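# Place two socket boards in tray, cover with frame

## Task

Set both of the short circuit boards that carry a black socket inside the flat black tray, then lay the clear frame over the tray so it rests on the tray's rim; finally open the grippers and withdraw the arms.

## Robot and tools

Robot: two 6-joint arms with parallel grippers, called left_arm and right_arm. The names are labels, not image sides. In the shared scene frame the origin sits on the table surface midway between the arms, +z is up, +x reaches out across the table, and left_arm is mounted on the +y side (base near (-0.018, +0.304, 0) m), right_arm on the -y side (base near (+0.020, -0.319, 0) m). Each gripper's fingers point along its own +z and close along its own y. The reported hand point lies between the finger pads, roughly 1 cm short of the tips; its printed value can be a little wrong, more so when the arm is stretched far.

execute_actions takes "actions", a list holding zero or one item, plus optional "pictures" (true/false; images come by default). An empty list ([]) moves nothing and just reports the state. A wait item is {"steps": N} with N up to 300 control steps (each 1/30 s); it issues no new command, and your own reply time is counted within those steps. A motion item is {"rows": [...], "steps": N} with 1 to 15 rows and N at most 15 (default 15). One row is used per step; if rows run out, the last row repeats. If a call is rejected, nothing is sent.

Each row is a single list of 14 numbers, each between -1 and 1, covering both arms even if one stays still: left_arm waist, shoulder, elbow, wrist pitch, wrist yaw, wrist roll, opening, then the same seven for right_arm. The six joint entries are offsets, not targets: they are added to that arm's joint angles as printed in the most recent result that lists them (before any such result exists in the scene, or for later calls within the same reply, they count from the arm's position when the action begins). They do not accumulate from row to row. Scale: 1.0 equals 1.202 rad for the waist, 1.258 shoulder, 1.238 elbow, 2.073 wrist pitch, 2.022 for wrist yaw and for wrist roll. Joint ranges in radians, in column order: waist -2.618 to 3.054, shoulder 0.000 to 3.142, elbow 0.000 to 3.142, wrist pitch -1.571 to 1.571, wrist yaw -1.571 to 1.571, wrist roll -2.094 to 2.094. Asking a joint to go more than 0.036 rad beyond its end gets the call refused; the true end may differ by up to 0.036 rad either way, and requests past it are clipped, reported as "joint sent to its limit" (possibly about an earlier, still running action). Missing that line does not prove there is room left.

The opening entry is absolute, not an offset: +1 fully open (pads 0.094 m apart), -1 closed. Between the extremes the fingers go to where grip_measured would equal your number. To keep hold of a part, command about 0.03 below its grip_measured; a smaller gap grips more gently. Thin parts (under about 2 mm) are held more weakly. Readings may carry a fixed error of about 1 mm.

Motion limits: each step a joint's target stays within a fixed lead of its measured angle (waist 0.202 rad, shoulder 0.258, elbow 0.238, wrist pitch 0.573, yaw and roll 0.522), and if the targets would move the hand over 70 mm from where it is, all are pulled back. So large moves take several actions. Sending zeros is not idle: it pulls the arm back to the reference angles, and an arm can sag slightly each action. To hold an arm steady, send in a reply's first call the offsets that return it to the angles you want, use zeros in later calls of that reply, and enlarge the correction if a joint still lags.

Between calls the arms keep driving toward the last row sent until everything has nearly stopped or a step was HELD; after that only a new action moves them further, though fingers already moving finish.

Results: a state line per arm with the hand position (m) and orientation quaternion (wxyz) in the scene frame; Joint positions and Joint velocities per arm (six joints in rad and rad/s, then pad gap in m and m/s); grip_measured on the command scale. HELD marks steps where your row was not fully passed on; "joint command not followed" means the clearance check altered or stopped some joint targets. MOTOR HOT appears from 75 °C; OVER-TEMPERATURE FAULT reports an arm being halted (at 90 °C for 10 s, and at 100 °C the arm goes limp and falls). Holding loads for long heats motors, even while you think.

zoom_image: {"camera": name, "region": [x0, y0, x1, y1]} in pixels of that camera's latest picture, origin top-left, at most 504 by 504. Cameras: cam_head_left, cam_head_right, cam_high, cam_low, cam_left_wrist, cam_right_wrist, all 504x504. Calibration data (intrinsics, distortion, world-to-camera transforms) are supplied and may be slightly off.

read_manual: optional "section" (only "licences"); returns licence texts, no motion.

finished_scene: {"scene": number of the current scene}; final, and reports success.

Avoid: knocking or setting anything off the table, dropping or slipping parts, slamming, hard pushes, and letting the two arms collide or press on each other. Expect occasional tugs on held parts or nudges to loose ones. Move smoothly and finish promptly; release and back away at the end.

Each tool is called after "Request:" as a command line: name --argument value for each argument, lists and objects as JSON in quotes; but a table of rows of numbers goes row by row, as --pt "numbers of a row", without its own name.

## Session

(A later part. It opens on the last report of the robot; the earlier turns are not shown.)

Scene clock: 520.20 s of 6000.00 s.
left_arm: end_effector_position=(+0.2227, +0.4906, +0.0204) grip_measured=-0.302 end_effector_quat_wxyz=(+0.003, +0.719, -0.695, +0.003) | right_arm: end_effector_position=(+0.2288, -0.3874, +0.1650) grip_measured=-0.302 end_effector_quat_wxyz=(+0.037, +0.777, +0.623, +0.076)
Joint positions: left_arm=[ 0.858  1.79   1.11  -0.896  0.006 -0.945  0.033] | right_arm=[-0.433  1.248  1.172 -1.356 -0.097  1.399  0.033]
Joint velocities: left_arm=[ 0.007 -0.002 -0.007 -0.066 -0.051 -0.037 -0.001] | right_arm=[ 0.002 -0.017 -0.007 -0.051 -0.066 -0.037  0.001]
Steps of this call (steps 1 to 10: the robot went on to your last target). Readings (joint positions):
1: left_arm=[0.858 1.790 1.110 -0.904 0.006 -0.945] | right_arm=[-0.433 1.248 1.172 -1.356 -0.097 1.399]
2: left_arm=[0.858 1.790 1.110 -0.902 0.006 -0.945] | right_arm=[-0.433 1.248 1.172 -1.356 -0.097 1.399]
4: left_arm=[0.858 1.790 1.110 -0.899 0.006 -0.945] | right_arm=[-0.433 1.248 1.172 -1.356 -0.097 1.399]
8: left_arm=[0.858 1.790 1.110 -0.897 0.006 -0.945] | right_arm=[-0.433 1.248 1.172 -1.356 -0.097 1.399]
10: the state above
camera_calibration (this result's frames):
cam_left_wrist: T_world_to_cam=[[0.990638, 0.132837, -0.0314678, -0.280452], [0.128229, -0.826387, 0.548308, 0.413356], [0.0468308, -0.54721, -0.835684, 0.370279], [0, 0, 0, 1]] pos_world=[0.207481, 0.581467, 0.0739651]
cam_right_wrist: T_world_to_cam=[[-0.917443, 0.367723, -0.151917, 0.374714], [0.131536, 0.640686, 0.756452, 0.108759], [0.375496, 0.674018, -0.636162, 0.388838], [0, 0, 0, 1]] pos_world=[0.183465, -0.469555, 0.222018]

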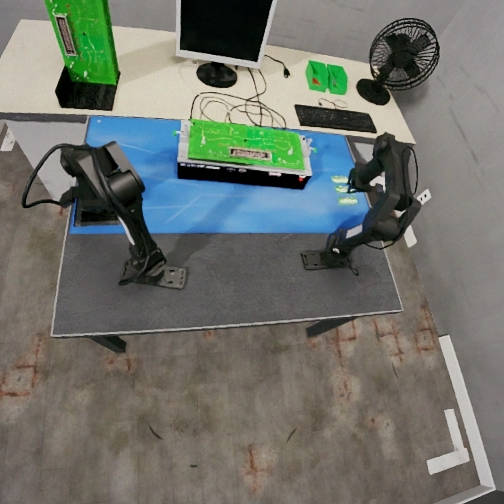

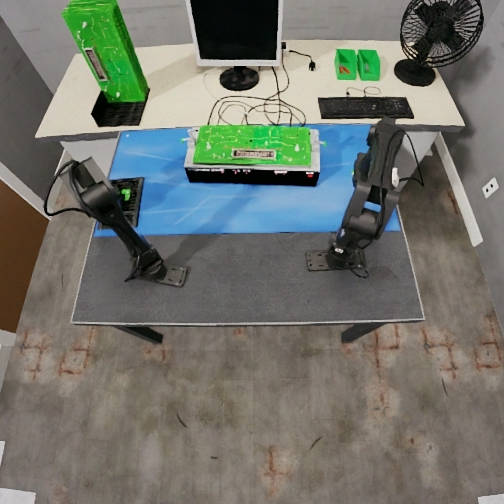

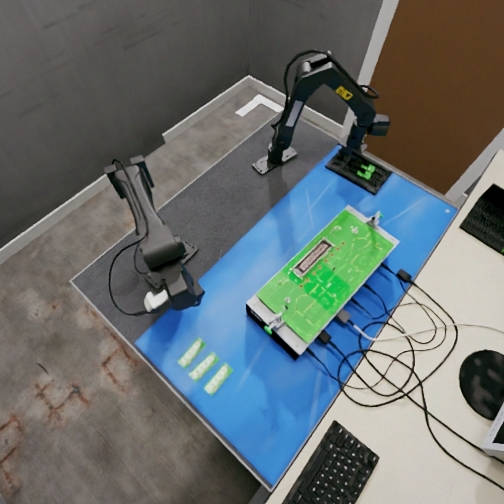

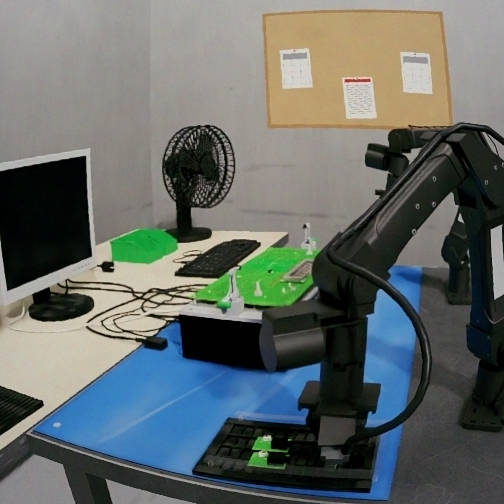

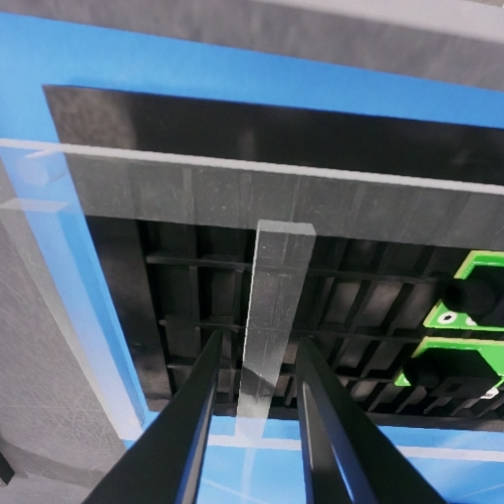

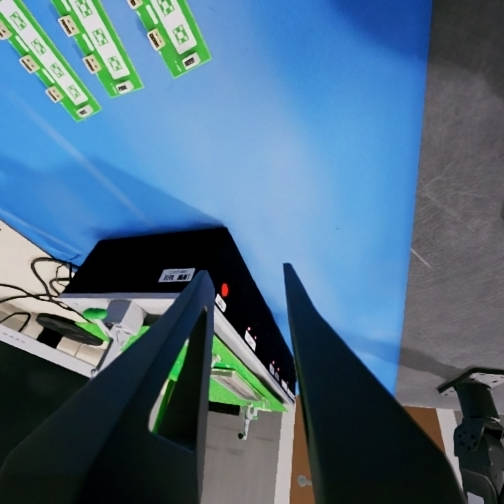

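Request:
execute_actions --actions '[{"rows":[[0,0,0,0,0,0,-0.45,0,0,0,0,0,0,-0.3],[0,0,0,0,0,0,-0.55,0,0,0,0,0,0,-0.3],[0,0,0,0,0,0,-0.62,0,0,0,0,0,0,-0.3],[0,0,0,0,0,0,-0.68,0,0,0,0,0,0,-0.3],[0,0,0,0,0,0,-0.73,0,0,0,0,0,0,-0.3],[0,0,0,0,0,0,-0.78,0,0,0,0,0,0,-0.3]],"steps":10}]' --pictures false

Request:
execute_actions --actions '[{"rows":[[0,0,0.015,-0.01,0,0,-0.78,0,0,0,0,0,0,-0.3],[0,0,0.025,-0.018,0,0,-0.78,0,0,0,0,0,0,-0.3],[0,0,0.035,-0.025,0,0,-0.78,0,0,0,0,0,0,-0.3],[0,0,0.045,-0.03,0,0,-0.78,0,0,0,0,0,0,-0.3],[0,0,0.055,-0.034,0,0,-0.78,0,0,0,0,0,0,-0.3],[0,0,0.065,-0.034,0,0,-0.78,0,0,0,0,0,0,-0.3],[0,0,0.075,-0.034,0,0,-0.78,0,0,0,0,0,0,-0.3],[0,0.01,0.085,-0.034,0,0,-0.78,0,0,0,0,0,0,-0.3],[0,0.02,0.1,-0.034,0,0,-0.78,0,0,0,0,0,0,-0.3],[0,0.03,0.1,-0.034,0,0,-0.78,0,0,0,0,0,0,-0.3],[0,0.04,0.1,-0.034,0,0,-0.78,0,0,0,0,0,0,-0.3]],"steps":15}]' --pictures false

Request:
execute_actions --actions '[{"steps":12}]'

Scene clock: 529.77 s of 6000.00 s.
left_arm: end_effector_position=(+0.2229, +0.4907, +0.0204) grip_measured=-0.719 end_effector_quat_wxyz=(+0.003, +0.719, -0.695, +0.003) | right_arm: end_effector_position=(+0.2289, -0.3871, +0.1650) grip_measured=-0.302 end_effector_quat_wxyz=(+0.037, +0.777, +0.623, +0.076)
Joint positions: left_arm=[ 0.858  1.79   1.11  -0.895  0.006 -0.945  0.013] | right_arm=[-0.433  1.248  1.172 -1.356 -0.099  1.399  0.033]
Joint velocities: left_arm=[ 0.027 -0.002 -0.002 -0.051 -0.022  0.066  0.   ] | right_arm=[-0.012 -0.022 -0.002 -0.022 -0.007 -0.022  0.   ]
Steps of this call (steps 1 to 30: the robot went on to your last target; steps 31 to 90: nothing new was sent; then 6.23 s passed at rest; steps 91 to 100: all 10 steps of this action). Readings (joint positions):
91: left_arm=[0.858 1.790 1.110 -0.895 0.006 -0.946] | right_arm=[-0.433 1.248 1.172 -1.356 -0.097 1.399]
92: left_arm=[0.858 1.790 1.110 -0.895 0.006 -0.946] | right_arm=[-0.433 1.248 1.172 -1.356 -0.098 1.399]
94: left_arm=[0.858 1.790 1.110 -0.895 0.006 -0.946] | right_arm=[-0.433 1.248 1.172 -1.356 -0.098 1.399]
98: left_arm=[0.858 1.790 1.110 -0.895 0.006 -0.945] | right_arm=[-0.433 1.248 1.172 -1.356 -0.099 1.399]
100: the state above

Scene clock: 530.27 s of 6000.00 s.
left_arm: end_effector_position=(+0.2369, +0.5015, +0.0306) grip_measured=-0.719 end_effector_quat_wxyz=(+0.003, +0.719, -0.695, +0.003) | right_arm: end_effector_position=(+0.2291, -0.3868, +0.1650) grip_measured=-0.302 end_effector_quat_wxyz=(+0.037, +0.777, +0.623, +0.077)
Joint positions: left_arm=[ 0.858  1.837  1.214 -0.953  0.007 -0.945  0.013] | right_arm=[-0.433  1.248  1.172 -1.356 -0.101  1.399  0.033]
Joint velocities: left_arm=[ 0.007  0.154 -0.012 -0.022 -0.051 -0.022  0.   ] | right_arm=[ 0.012  0.002  0.002  0.007  0.007  0.007 -0.001]
Steps of this call (steps 1 to 15: all 15 steps of this action). Readings (joint positions):
1: left_arm=[0.858 1.790 1.110 -0.896 0.006 -0.945] | right_arm=[-0.433 1.248 1.172 -1.356 -0.099 1.399]
2: left_arm=[0.858 1.790 1.110 -0.898 0.006 -0.945] | right_arm=[-0.433 1.248 1.172 -1.356 -0.100 1.399]
4: left_arm=[0.858 1.790 1.118 -0.915 0.007 -0.945] | right_arm=[-0.433 1.248 1.172 -1.356 -0.100 1.399]
8: left_arm=[0.858 1.791 1.163 -0.946 0.007 -0.945] | right_arm=[-0.433 1.248 1.172 -1.356 -0.101 1.399]
15: the state above

Scene clock: 530.67 s of 6000.00 s.
left_arm: end_effector_position=(+0.2360, +0.5008, +0.0283) grip_measured=-0.719 end_effector_quat_wxyz=(+0.008, +0.719, -0.695, +0.002) | right_arm: end_effector_position=(+0.2291, -0.3867, +0.1650) grip_measured=-0.302 end_effector_quat_wxyz=(+0.036, +0.777, +0.623, +0.077)
Joint positions: left_arm=[ 0.858  1.845  1.214 -0.955  0.007 -0.945  0.013] | right_arm=[-0.433  1.248  1.172 -1.356 -0.101  1.399  0.033]
Joint velocities: left_arm=[-0.007 -0.017 -0.002 -0.139 -0.066  0.007 -0.   ] | right_arm=[-0.002 -0.002  0.002  0.007  0.007  0.037 -0.001]
Steps of this call (steps 1 to 12: the robot went on to your last target). Readings (joint positions):
1: left_arm=[0.858 1.842 1.214 -0.954 0.007 -0.945] | right_arm=[-0.433 1.248 1.172 -1.356 -0.101 1.399]
2: left_arm=[0.858 1.844 1.214 -0.954 0.007 -0.945] | right_arm=[-0.433 1.248 1.172 -1.356 -0.101 1.399]
4: left_arm=[0.858 1.845 1.214 -0.954 0.007 -0.945] | right_arm=[-0.433 1.248 1.172 -1.356 -0.101 1.399]
8: left_arm=[0.858 1.845 1.214 -0.955 0.007 -0.945] | right_arm=[-0.433 1.248 1.172 -1.356 -0.101 1.399]
12: the state above
camera_calibration (this result's frames):
cam_left_wrist: T_world_to_cam=[[0.990391, 0.132631, -0.0391849, -0.294313], [0.132083, -0.823132, 0.552275, 0.413078], [0.0409947, -0.552144, -0.83274, 0.385654], [0, 0, 0, 1]] pos_world=[0.221114, 0.591989, 0.0814835]
cam_right_wrist: T_world_to_cam=[[-0.917411, 0.367773, -0.151986, 0.37475], [0.129945, 0.637859, 0.759111, 0.107057], [0.376126, 0.676667, -0.632969, 0.388668], [0, 0, 0, 1]] pos_world=[0.1837, -0.46911, 0.221703]

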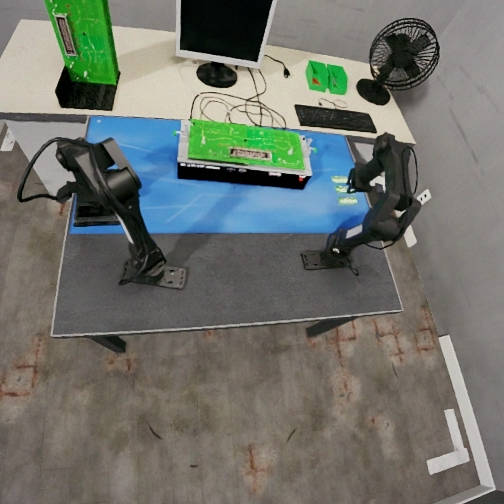

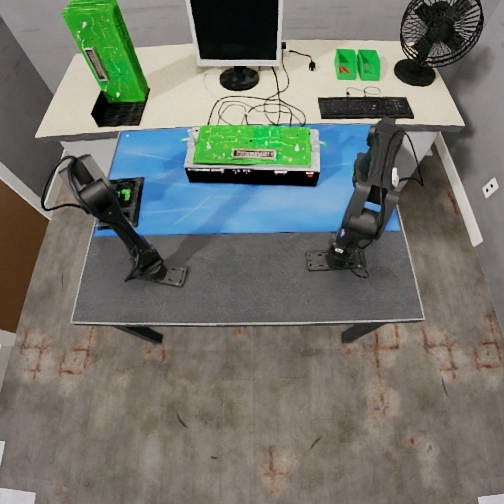

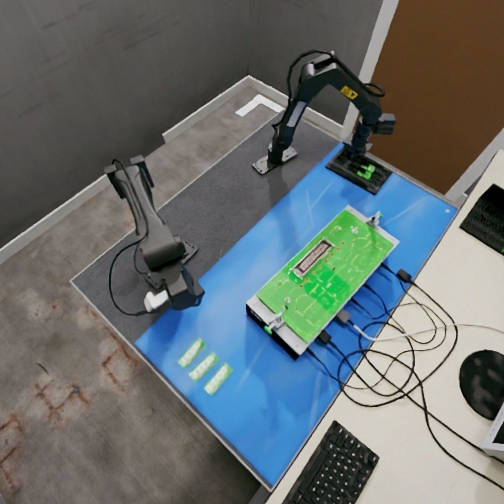

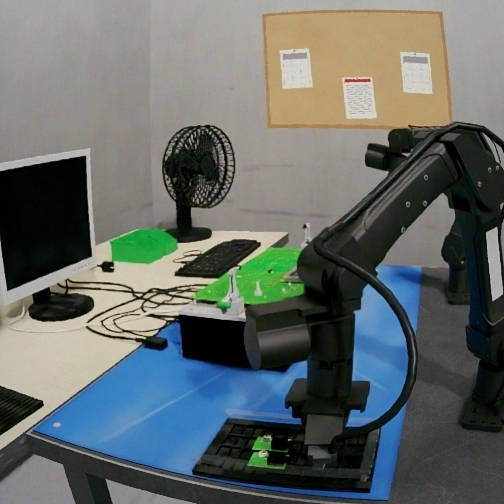

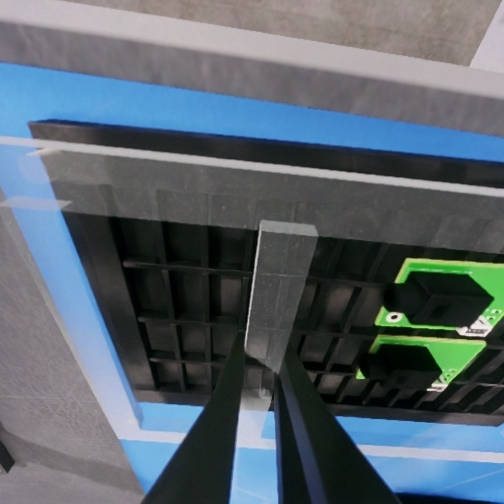

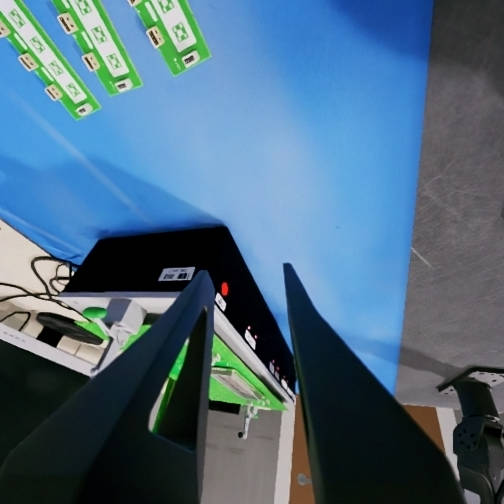

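Request:
execute_actions --actions '[{"rows":[[-0.008,0,0,0.008,0,-0.015,-0.78,0,0,0,0,0,0,-0.3],[-0.008,0,0,0.008,0,-0.015,-0.78,0,0,0,0,0,0,-0.3],[-0.008,0,0,0.008,0,-0.015,-0.78,0,0,0,0,0,0,-0.3],[-0.008,0,0,0.008,0,-0.015,-0.78,0,0,0,0,0,0,-0.3],[-0.008,0.015,0,0.014,0,-0.015,-0.78,0,0,0,0,0,0,-0.3]],"steps":15}]'

Request:
zoom_image --camera "cam_low" --region '[170,340,410,504]'

Scene clock: 536.83 s of 6000.00 s.
left_arm: end_effector_position=(+0.2377, +0.5022, +0.0223) grip_measured=-0.719 end_effector_quat_wxyz=(+0.009, +0.726, -0.688, +0.002) | right_arm: end_effector_position=(+0.2292, -0.3864, +0.1651) grip_measured=-0.302 end_effector_quat_wxyz=(+0.036, +0.777, +0.623, +0.078)
Joint positions: left_arm=[ 0.858  1.865  1.214 -0.938  0.007 -0.965  0.013] | right_arm=[-0.433  1.248  1.172 -1.356 -0.103  1.399  0.033]
Joint velocities: left_arm=[ 0.002  0.007 -0.002 -0.022 -0.022  0.007 -0.   ] | right_arm=[-0.002 -0.002  0.007 -0.037  0.051 -0.007  0.   ]
Steps of this call (steps 1 to 15: the robot went on to your last target; steps 16 to 90: nothing new was sent; then 2.67 s passed at rest; steps 91 to 105: all 15 steps of this action). Readings (joint positions):
91: left_arm=[0.858 1.845 1.214 -0.955 0.007 -0.948] | right_arm=[-0.433 1.248 1.172 -1.356 -0.101 1.399]
92: left_arm=[0.858 1.845 1.214 -0.954 0.007 -0.952] | right_arm=[-0.433 1.248 1.172 -1.356 -0.101 1.399]
94: left_arm=[0.858 1.845 1.214 -0.953 0.007 -0.957] | right_arm=[-0.433 1.248 1.172 -1.356 -0.102 1.399]
98: left_arm=[0.858 1.857 1.214 -0.945 0.007 -0.963] | right_arm=[-0.433 1.248 1.172 -1.356 -0.103 1.399]
105: the state above
camera_calibration (this result's frames):
cam_left_wrist: T_world_to_cam=[[0.987443, 0.152167, -0.0424392, -0.305508], [0.150037, -0.819266, 0.553437, 0.41108], [0.0494459, -0.552855, -0.831809, 0.379614], [0, 0, 0, 1]] pos_world=[0.221224, 0.593144, 0.0752942]
cam_right_wrist: T_world_to_cam=[[-0.917397, 0.367796, -0.152017, 0.374767], [0.129221, 0.63657, 0.760316, 0.106284], [0.376411, 0.677868, -0.631514, 0.388588], [0, 0, 0, 1]] pos_world=[0.183807, -0.468906, 0.221561]

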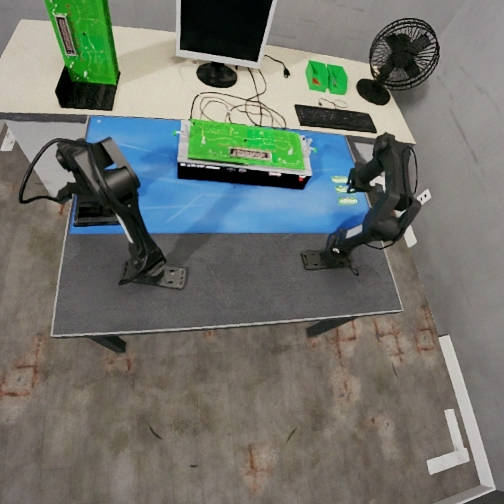

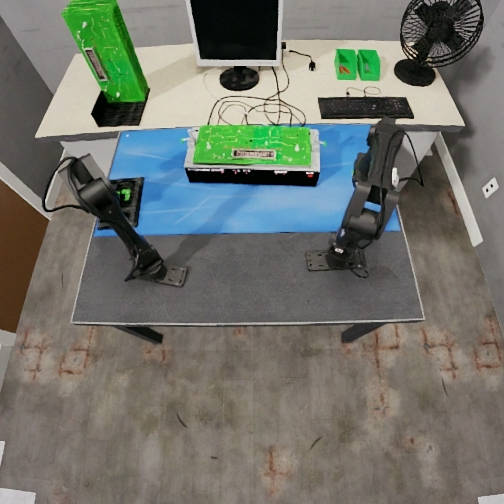

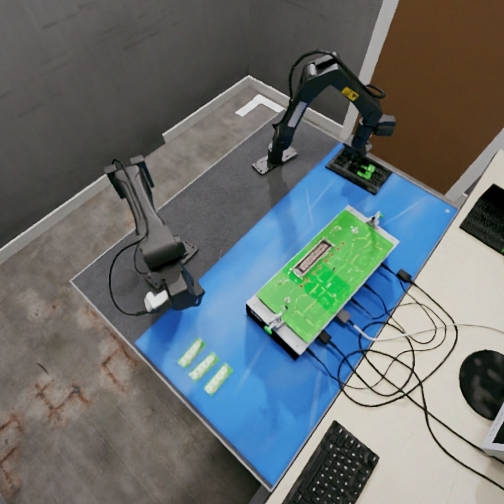

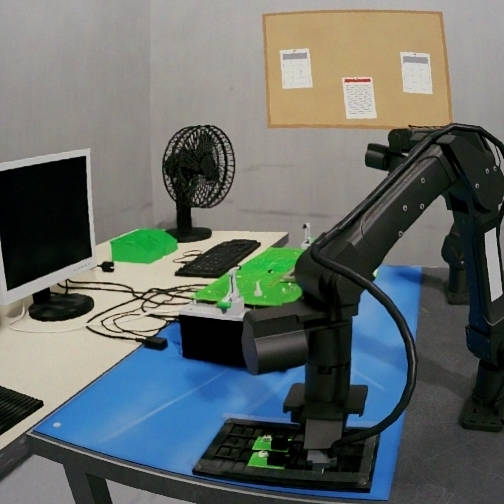

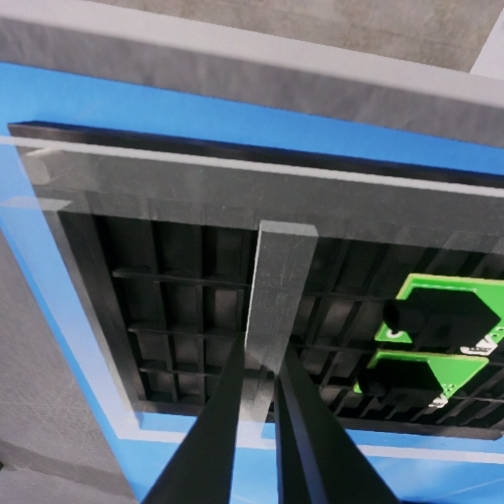

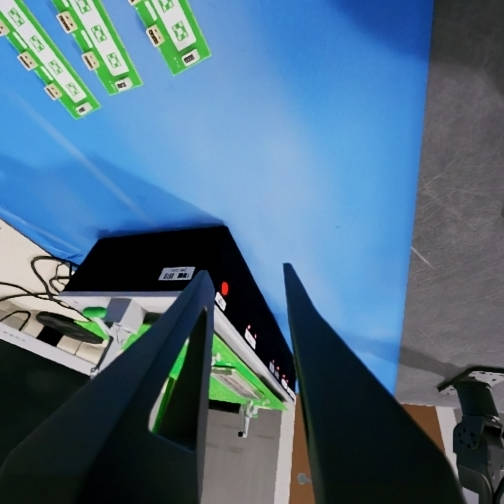

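Region (170, 340, 410, 504) of cam_low's 504x504 image, scaled by 2.100, with more detail than that image has; it fills the top 344 rows of this view, and the rest is white.

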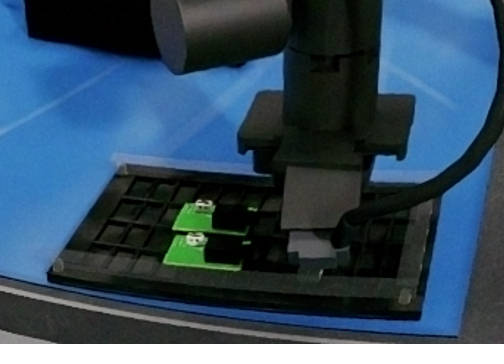

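Request:
execute_actions --actions '[{"rows":[[0,0.008,0,0,0,0,-0.78,0,0,0,0,0,0,-0.3],[0,0.008,0,0,0,0,-0.78,0,0,0,0,0,0,-0.3],[0,0.008,0,0,0,0,-0.78,0,0,0,0,0,0,-0.3],[0,0,0,0,0,0,-0.65,0,0,0,0,0,0,-0.3],[0,0,0,0,0,0,-0.5,0,0,0,0,0,0,-0.3],[0,0,0,0,0,0,-0.25,0,0,0,0,0,0,-0.3]],"steps":10}]' --pictures false

Request:
execute_actions --actions '[{"rows":[[0,-0.01,0.015,0,0,0,-0.25,0,0,0,0,0,0,-0.3],[0,-0.014,0.022,-0.005,0,0,-0.25,0,0,0,0,0,0,-0.3],[0,-0.018,0.03,-0.01,0,0,-0.25,0,0,0,0,0,0,-0.3],[0,-0.022,0.038,-0.017,0,0,-0.25,0,0,0,0,0,0,-0.3],[0,-0.026,0.046,-0.024,0,0,-0.25,0,0,0,0,0,0,-0.3],[0,-0.03,0.054,-0.031,0,0,-0.25,0,0,0,0,0,0,-0.3],[0,-0.034,0.062,-0.038,0,0,-0.25,0,0,0,0,0,0,-0.3],[0,-0.038,0.07,-0.045,0,0,-0.25,0,0,0,0,0,0,-0.3],[0,-0.042,0.078,-0.052,0,0,-0.25,0,0,0,0,0,0,-0.3],[0,-0.046,0.086,-0.06,0,0,-0.25,0,0,0,0,0,0,-0.3]],"steps":15}]' --pictures false

Request:
execute_actions --actions '[{"rows":[[0,-0.04,0,-0.02,0,0,-0.25,0,0,0,0,0,0,-0.3],[0,-0.08,0,-0.05,0,0,-0.25,0,0,0,0,0,0,-0.3],[0,-0.13,0,-0.08,0,0,-0.25,0,0,0,0,0,0,-0.3],[0,-0.18,0,-0.11,0,0,-0.25,0,0,0,0,0,0,-0.3],[0,-0.24,0,-0.14,0,0,-0.25,0,0,0,0,0,0,-0.3],[0,-0.3,0,-0.17,0,0,-0.25,0,0,0,0,0,0,-0.3],[0,-0.35,0,-0.2,0,0,-0.25,0,0,0,0,0,0,-0.3]],"steps":15}]'

Request:
zoom_image --camera "cam_low" --region '[170,340,410,504]'

Scene clock: 553.13 s of 6000.00 s.
left_arm: end_effector_position=(+0.2378, +0.5022, +0.0223) grip_measured=-0.252 end_effector_quat_wxyz=(+0.009, +0.726, -0.687, +0.002) | right_arm: end_effector_position=(+0.2293, -0.3862, +0.1651) grip_measured=-0.302 end_effector_quat_wxyz=(+0.036, +0.777, +0.623, +0.079)
Joint positions: left_arm=[ 0.858  1.865  1.214 -0.938  0.007 -0.966  0.035] | right_arm=[-0.433  1.248  1.172 -1.356 -0.105  1.399  0.033]
Joint velocities: left_arm=[-0.017 -0.002 -0.002 -0.095 -0.037 -0.066  0.002] | right_arm=[ 0.002 -0.012 -0.017  0.007  0.022 -0.051  0.   ]
Steps of this call (steps 1 to 15: the robot went on to your last target; steps 16 to 90: nothing new was sent; then 12.97 s passed at rest; steps 91 to 100: all 10 steps of this action). Readings (joint positions):
91: left_arm=[0.858 1.865 1.214 -0.938 0.007 -0.966] | right_arm=[-0.433 1.248 1.172 -1.356 -0.103 1.399]
92: left_arm=[0.858 1.865 1.214 -0.938 0.007 -0.966] | right_arm=[-0.433 1.248 1.172 -1.356 -0.103 1.399]
94: left_arm=[0.858 1.865 1.214 -0.938 0.007 -0.966] | right_arm=[-0.433 1.248 1.172 -1.356 -0.104 1.399]
98: left_arm=[0.858 1.865 1.214 -0.938 0.007 -0.966] | right_arm=[-0.433 1.248 1.172 -1.356 -0.105 1.399]
100: the state above

Scene clock: 553.63 s of 6000.00 s.
left_arm: end_effector_position=(+0.2444, +0.5074, +0.0528) grip_measured=-0.252 end_effector_quat_wxyz=(-0.004, +0.726, -0.687, +0.004) | right_arm: end_effector_position=(+0.2294, -0.3858, +0.1651) grip_measured=-0.302 end_effector_quat_wxyz=(+0.035, +0.777, +0.623, +0.080)
Joint positions: left_arm=[ 0.858  1.831  1.299 -1.029  0.007 -0.966  0.035] | right_arm=[-0.433  1.248  1.172 -1.356 -0.106  1.399  0.033]
Joint velocities: left_arm=[-0.012 -0.032  0.007 -0.139  0.007 -0.051  0.   ] | right_arm=[ 0.002 -0.002  0.002 -0.066  0.007 -0.022 -0.001]
Steps of this call (steps 1 to 15: all 15 steps of this action). Readings (joint positions):
1: left_arm=[0.858 1.865 1.214 -0.938 0.007 -0.966] | right_arm=[-0.433 1.248 1.172 -1.356 -0.105 1.399]
2: left_arm=[0.858 1.865 1.214 -0.938 0.007 -0.966] | right_arm=[-0.433 1.248 1.172 -1.356 -0.105 1.399]
4: left_arm=[0.858 1.865 1.220 -0.944 0.007 -0.966] | right_arm=[-0.433 1.248 1.172 -1.356 -0.106 1.399]
8: left_arm=[0.858 1.863 1.256 -0.978 0.007 -0.966] | right_arm=[-0.433 1.248 1.172 -1.356 -0.106 1.399]
15: the state above

Scene clock: 554.13 s of 6000.00 s.
left_arm: end_effector_position=(+0.1712, +0.4505, +0.1697) grip_measured=-0.252 end_effector_quat_wxyz=(-0.041, +0.726, -0.687, +0.010) | right_arm: end_effector_position=(+0.2296, -0.3855, +0.1652) grip_measured=-0.302 end_effector_quat_wxyz=(+0.035, +0.777, +0.623, +0.081)
Joint positions: left_arm=[ 0.858  1.376  1.294 -1.404  0.007 -0.966  0.035] | right_arm=[-0.433  1.248  1.172 -1.356 -0.108  1.399  0.033]
Joint velocities: left_arm=[ 0.002  0.11  -0.007 -0.198  0.007 -0.037  0.   ] | right_arm=[ 0.007 -0.007  0.002  0.007 -0.066 -0.022  0.   ]
Steps of this call (steps 1 to 15: all 15 steps of this action). Readings (joint positions):
1: left_arm=[0.858 1.828 1.299 -1.033 0.007 -0.966] | right_arm=[-0.433 1.248 1.172 -1.356 -0.107 1.399]
2: left_arm=[0.858 1.820 1.299 -1.043 0.007 -0.966] | right_arm=[-0.433 1.248 1.172 -1.356 -0.107 1.399]
4: left_arm=[0.858 1.767 1.290 -1.089 0.007 -0.966] | right_arm=[-0.433 1.248 1.172 -1.356 -0.108 1.399]
8: left_arm=[0.858 1.552 1.286 -1.223 0.007 -0.966] | right_arm=[-0.433 1.248 1.172 -1.356 -0.108 1.399]
15: the state above
camera_calibration (this result's frames):
cam_left_wrist: T_world_to_cam=[[0.987145, 0.15278, 0.046939, -0.241043], [0.107632, -0.852562, 0.511423, 0.326539], [0.118154, -0.499797, -0.858046, 0.44574], [0, 0, 0, 1]] pos_world=[0.150133, 0.538001, 0.22678]
cam_right_wrist: T_world_to_cam=[[-0.917356, 0.367861, -0.152104, 0.374814], [0.127191, 0.632949, 0.763674, 0.104119], [0.3772, 0.681215, -0.627428, 0.388357], [0, 0, 0, 1]] pos_world=[0.184107, -0.468336, 0.221164]

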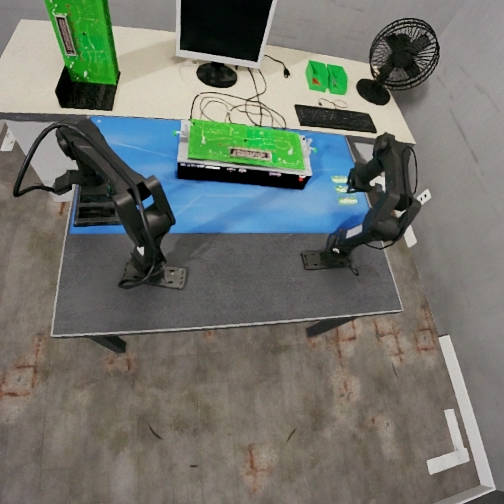

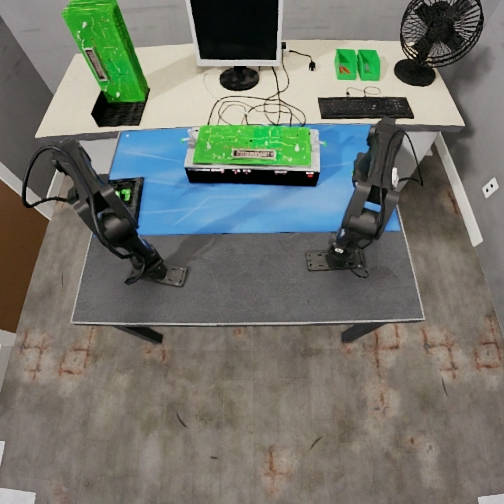

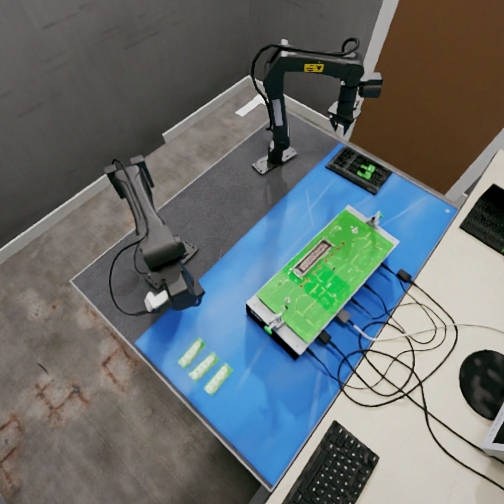

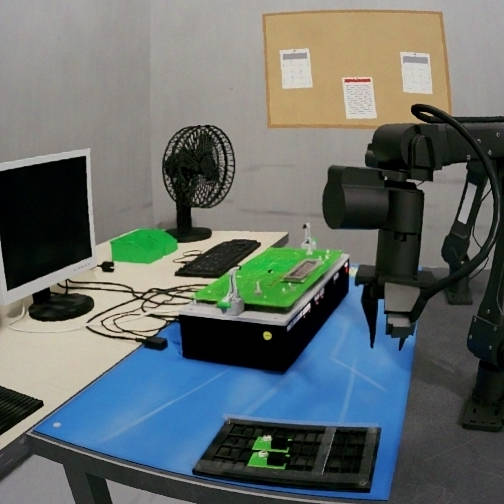

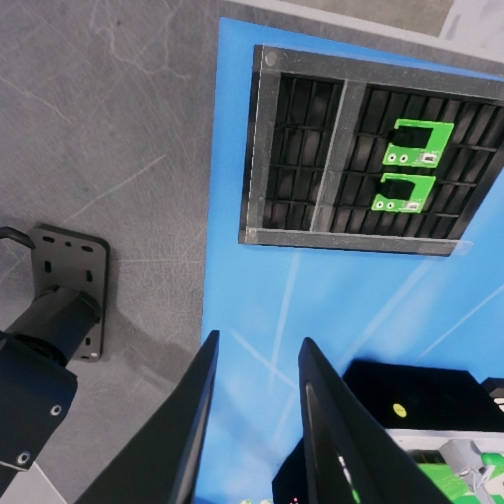

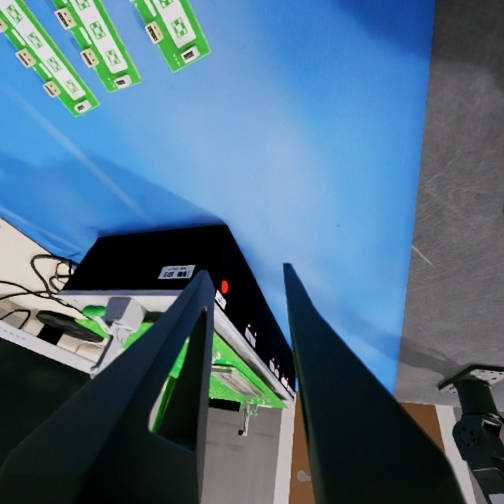

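Region (170, 340, 410, 504) of cam_low's 504x504 image, scaled by 2.100, with more detail than that image has; it fills the top 344 rows of this view, and the rest is white.

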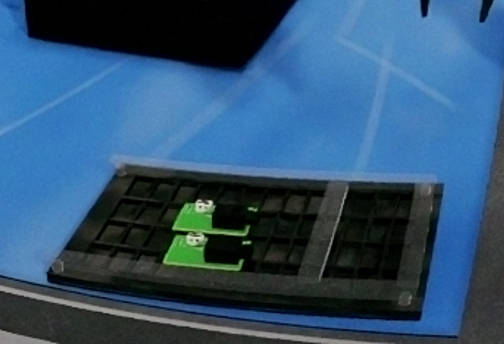

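All feet on the rim.

Request:
finished_scene --scene 1

The scene is finished: the task was done.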